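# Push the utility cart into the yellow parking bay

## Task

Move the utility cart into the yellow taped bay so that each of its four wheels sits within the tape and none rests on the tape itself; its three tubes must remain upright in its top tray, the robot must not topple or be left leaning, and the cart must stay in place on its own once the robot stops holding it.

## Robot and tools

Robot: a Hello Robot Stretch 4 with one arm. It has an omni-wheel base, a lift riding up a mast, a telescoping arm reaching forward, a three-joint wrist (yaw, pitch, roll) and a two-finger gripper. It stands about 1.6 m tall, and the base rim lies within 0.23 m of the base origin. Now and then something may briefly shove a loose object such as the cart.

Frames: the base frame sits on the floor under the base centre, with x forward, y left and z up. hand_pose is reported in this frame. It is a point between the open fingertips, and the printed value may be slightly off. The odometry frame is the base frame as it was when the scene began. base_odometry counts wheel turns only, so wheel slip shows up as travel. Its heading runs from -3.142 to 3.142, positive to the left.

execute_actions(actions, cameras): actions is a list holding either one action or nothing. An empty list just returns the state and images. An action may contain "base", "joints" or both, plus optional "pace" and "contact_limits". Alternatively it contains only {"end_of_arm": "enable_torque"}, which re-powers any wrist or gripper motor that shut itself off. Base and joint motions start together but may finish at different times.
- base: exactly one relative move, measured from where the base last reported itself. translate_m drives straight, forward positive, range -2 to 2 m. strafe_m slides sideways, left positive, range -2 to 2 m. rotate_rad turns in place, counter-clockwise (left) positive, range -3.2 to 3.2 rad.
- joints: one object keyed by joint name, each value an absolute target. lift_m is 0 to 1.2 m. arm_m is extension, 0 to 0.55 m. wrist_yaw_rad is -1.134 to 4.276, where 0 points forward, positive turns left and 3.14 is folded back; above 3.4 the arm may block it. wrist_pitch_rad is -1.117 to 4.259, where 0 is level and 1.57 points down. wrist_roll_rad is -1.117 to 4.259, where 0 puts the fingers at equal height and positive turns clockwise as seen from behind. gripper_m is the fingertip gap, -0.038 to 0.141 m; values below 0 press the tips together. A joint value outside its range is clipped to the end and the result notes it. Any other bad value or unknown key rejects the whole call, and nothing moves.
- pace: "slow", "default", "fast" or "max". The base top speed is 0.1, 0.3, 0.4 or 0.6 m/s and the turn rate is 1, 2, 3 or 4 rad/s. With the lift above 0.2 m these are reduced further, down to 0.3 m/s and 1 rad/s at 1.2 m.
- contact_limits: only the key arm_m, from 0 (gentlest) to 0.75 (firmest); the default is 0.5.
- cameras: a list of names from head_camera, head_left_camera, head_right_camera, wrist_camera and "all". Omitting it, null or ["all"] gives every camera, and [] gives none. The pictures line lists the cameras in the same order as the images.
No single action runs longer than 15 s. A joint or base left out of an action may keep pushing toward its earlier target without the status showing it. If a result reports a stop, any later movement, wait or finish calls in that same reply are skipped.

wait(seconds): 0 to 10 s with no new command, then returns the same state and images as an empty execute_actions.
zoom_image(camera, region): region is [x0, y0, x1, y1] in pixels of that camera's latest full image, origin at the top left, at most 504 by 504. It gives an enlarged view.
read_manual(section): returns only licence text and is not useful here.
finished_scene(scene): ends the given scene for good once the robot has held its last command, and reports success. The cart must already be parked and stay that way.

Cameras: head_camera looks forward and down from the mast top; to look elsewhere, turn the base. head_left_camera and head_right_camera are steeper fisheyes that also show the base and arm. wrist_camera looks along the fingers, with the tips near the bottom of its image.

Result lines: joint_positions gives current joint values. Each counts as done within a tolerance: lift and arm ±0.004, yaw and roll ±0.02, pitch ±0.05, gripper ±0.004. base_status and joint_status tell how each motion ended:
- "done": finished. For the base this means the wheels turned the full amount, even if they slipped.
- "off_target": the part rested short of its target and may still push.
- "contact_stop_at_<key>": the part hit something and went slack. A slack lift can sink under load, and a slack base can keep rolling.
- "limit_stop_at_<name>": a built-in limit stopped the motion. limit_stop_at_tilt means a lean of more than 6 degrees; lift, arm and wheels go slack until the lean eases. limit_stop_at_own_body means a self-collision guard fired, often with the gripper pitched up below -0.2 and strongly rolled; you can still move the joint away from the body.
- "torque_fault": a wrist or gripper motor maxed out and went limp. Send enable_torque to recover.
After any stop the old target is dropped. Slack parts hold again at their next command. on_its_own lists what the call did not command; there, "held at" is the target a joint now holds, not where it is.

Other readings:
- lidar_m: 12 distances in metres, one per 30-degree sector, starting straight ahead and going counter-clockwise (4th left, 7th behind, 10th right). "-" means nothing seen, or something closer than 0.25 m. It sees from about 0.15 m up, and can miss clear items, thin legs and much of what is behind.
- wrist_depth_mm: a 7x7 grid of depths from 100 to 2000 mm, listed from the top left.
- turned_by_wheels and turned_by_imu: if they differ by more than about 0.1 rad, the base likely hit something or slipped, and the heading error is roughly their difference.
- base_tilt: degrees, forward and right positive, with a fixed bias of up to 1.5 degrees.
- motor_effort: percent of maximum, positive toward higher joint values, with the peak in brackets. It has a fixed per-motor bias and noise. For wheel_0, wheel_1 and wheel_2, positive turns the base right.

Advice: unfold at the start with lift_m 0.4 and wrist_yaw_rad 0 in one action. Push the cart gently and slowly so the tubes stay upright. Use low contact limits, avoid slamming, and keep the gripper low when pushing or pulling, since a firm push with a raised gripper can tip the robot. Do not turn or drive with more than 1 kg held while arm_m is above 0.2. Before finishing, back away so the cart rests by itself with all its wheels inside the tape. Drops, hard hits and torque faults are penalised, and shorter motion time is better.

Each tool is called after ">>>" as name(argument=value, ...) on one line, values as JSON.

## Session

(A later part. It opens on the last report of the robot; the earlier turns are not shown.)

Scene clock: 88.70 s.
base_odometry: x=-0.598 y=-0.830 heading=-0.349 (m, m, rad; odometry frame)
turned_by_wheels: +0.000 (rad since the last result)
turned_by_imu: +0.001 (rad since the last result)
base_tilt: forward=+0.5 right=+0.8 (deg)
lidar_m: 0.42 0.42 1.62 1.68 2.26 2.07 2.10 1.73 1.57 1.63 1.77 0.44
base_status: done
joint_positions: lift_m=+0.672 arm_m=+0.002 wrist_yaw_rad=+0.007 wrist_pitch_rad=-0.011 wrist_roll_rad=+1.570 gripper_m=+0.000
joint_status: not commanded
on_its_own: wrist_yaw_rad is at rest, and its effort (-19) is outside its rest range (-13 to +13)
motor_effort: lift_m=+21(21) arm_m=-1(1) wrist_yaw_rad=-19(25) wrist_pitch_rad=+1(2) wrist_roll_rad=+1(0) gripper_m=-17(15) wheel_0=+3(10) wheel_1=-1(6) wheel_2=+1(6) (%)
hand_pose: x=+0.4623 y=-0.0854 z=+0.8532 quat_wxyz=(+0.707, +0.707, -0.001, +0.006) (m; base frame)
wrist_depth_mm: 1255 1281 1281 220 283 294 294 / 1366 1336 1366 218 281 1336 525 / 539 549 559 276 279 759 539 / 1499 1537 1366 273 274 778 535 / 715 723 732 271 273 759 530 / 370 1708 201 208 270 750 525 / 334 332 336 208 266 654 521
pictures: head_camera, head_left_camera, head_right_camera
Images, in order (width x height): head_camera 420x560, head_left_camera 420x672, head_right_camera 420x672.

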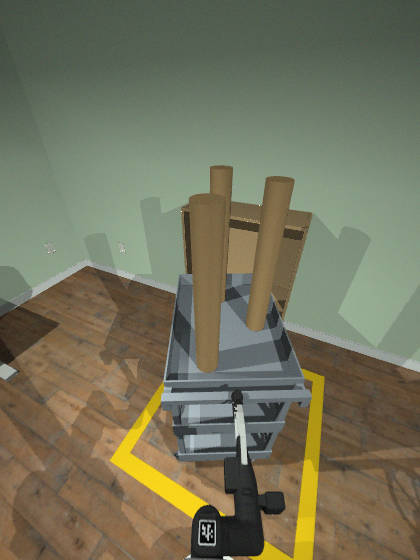

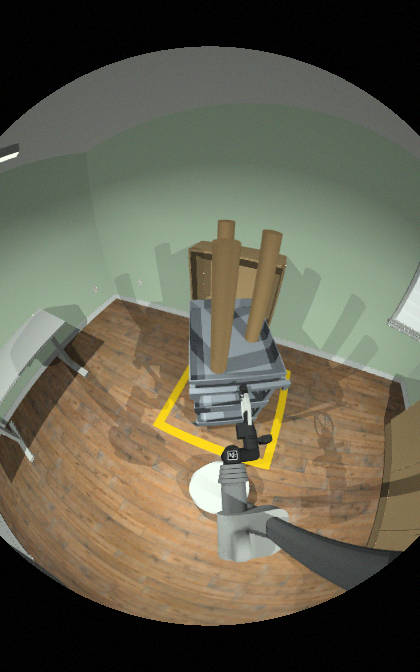

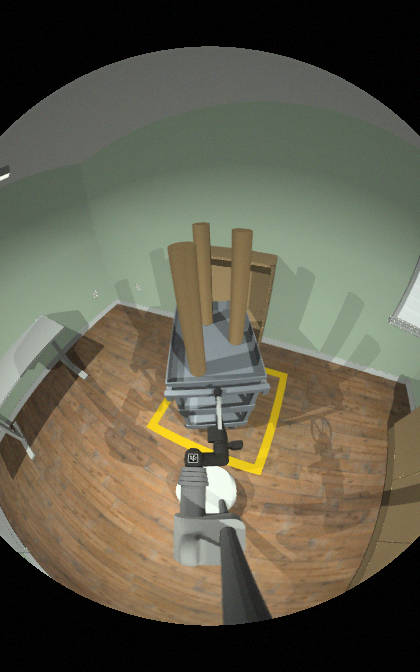

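>>> execute_actions(actions=[{"joints":{"gripper_m":0.09}}], cameras=[])

>>> execute_actions(actions=[{"base":{"translate_m":-0.1}}], cameras=[])

>>> execute_actions(actions=[{"base":{"strafe_m":0.7}}], cameras=["head_camera","head_left_camera","head_right_camera"])

Scene clock: 94.00 s.
base_odometry: x=-0.598 y=-0.830 heading=-0.349 (m, m, rad; odometry frame)
turned_by_wheels: +0.000 (rad since the last result)
turned_by_imu: +0.002 (rad since the last result)
base_tilt: forward=+0.6 right=+0.7 (deg)
lidar_m: 0.37 0.44 1.64 1.66 2.25 2.08 2.11 1.74 1.57 1.61 1.75 0.45
base_status: not commanded
joint_positions: lift_m=+0.672 arm_m=+0.002 wrist_yaw_rad=+0.000 wrist_pitch_rad=-0.008 wrist_roll_rad=+1.570 gripper_m=+0.090
joint_status: all done
motor_effort: lift_m=+21(21) arm_m=-1(1) wrist_yaw_rad=+2(16) wrist_pitch_rad=-5(6) wrist_roll_rad=+2(2) gripper_m=-1(15) wheel_0=+3(3) wheel_1=-1(1) wheel_2=+1(1) (%)
hand_pose: x=+0.4618 y=-0.0873 z=+0.8524 quat_wxyz=(+0.707, +0.707, -0.003, +0.003) (m; base frame)
wrist_depth_mm: 1281 1281 1308 265 290 300 301 / 1366 1336 1336 283 287 1336 517 / 549 559 1336 281 285 732 535 / 1537 1537 1229 277 279 759 525 / 715 723 723 216 277 750 525 / 1708 1661 217 213 213 750 521 / 334 336 338 186 271 654 517
pictures: none
No camera images: the call's "cameras" was empty. Leave "cameras" out to get every camera's image.

Scene clock: 95.53 s.
base_odometry: x=-0.692 y=-0.796 heading=-0.349 (m, m, rad; odometry frame)
turned_by_wheels: +0.000 (rad since the last result)
turned_by_imu: +0.000 (rad since the last result)
base_tilt: forward=+0.5 right=+0.7 (deg)
lidar_m: 0.50 0.58 1.68 1.74 2.18 1.96 2.00 1.70 1.55 1.59 1.89 0.54
base_status: done
joint_positions: lift_m=+0.672 arm_m=+0.002 wrist_yaw_rad=+0.000 wrist_pitch_rad=-0.008 wrist_roll_rad=+1.570 gripper_m=+0.090
joint_status: not commanded
motor_effort: lift_m=+21(21) arm_m=-1(1) wrist_yaw_rad=+1(2) wrist_pitch_rad=-6(6) wrist_roll_rad=+1(1) gripper_m=+1(0) wheel_0=-1(6) wheel_1=-2(6) wheel_2=+1(11) (%)
hand_pose: x=+0.4617 y=-0.0874 z=+0.8524 quat_wxyz=(+0.707, +0.707, -0.003, +0.003) (m; base frame)
wrist_depth_mm: 1366 1366 1366 345 1366 1397 1229 / 1464 1430 1397 387 399 544 410 / 1499 1499 1464 382 1229 750 549 / 1618 1618 683 379 991 759 544 / 1661 831 820 375 1464 750 539 / 439 442 217 370 213 750 530 / 1983 442 445 235 1983 647 530
pictures: none
No camera images: the call's "cameras" was empty. Leave "cameras" out to get every camera's image.

Scene clock: 99.20 s.
base_odometry: x=-0.453 y=-0.138 heading=-0.349 (m, m, rad; odometry frame)
turned_by_wheels: +0.000 (rad since the last result)
turned_by_imu: +0.002 (rad since the last result)
base_tilt: forward=+0.4 right=+0.8 (deg)
lidar_m: 2.05 1.15 1.02 1.05 1.80 1.70 1.73 2.22 2.18 2.25 0.77 0.79
base_status: done
joint_positions: lift_m=+0.672 arm_m=+0.002 wrist_yaw_rad=+0.000 wrist_pitch_rad=-0.008 wrist_roll_rad=+1.570 gripper_m=+0.090
joint_status: not commanded
motor_effort: lift_m=+21(21) arm_m=-1(1) wrist_yaw_rad=+1(0) wrist_pitch_rad=-7(6) wrist_roll_rad=+1(2) gripper_m=-1(5) wheel_0=+0(9) wheel_1=+0(8) wheel_2=+1(1) (%)
hand_pose: x=+0.4617 y=-0.0874 z=+0.8524 quat_wxyz=(+0.707, +0.707, -0.003, +0.003) (m; base frame)
wrist_depth_mm: 1618 1618 1618 1576 1430 917 991 / 1708 1756 1708 1708 1661 1464 1160 / 1863 1863 1863 1808 1808 1618 1205 / 1921 1921 1983 1983 1983 1708 1205 / - - - - - 1708 1205 / - - 217 - 213 1708 1182 / - - - - - 1576 1160
pictures: head_camera, head_left_camera, head_right_camera
Images, in order (width x height): head_camera 420x560, head_left_camera 420x672, head_right_camera 420x672.

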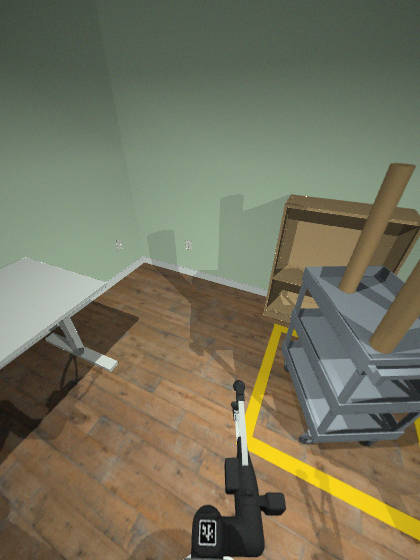

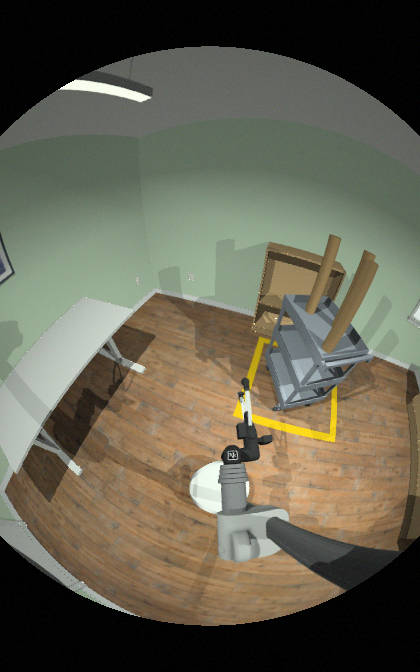

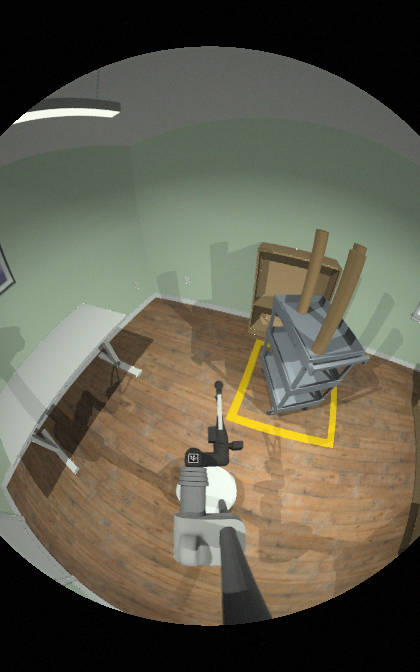

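All wheels clear of the tape.

>>> finished_scene(scene=1)

The scene is finished: the task was done.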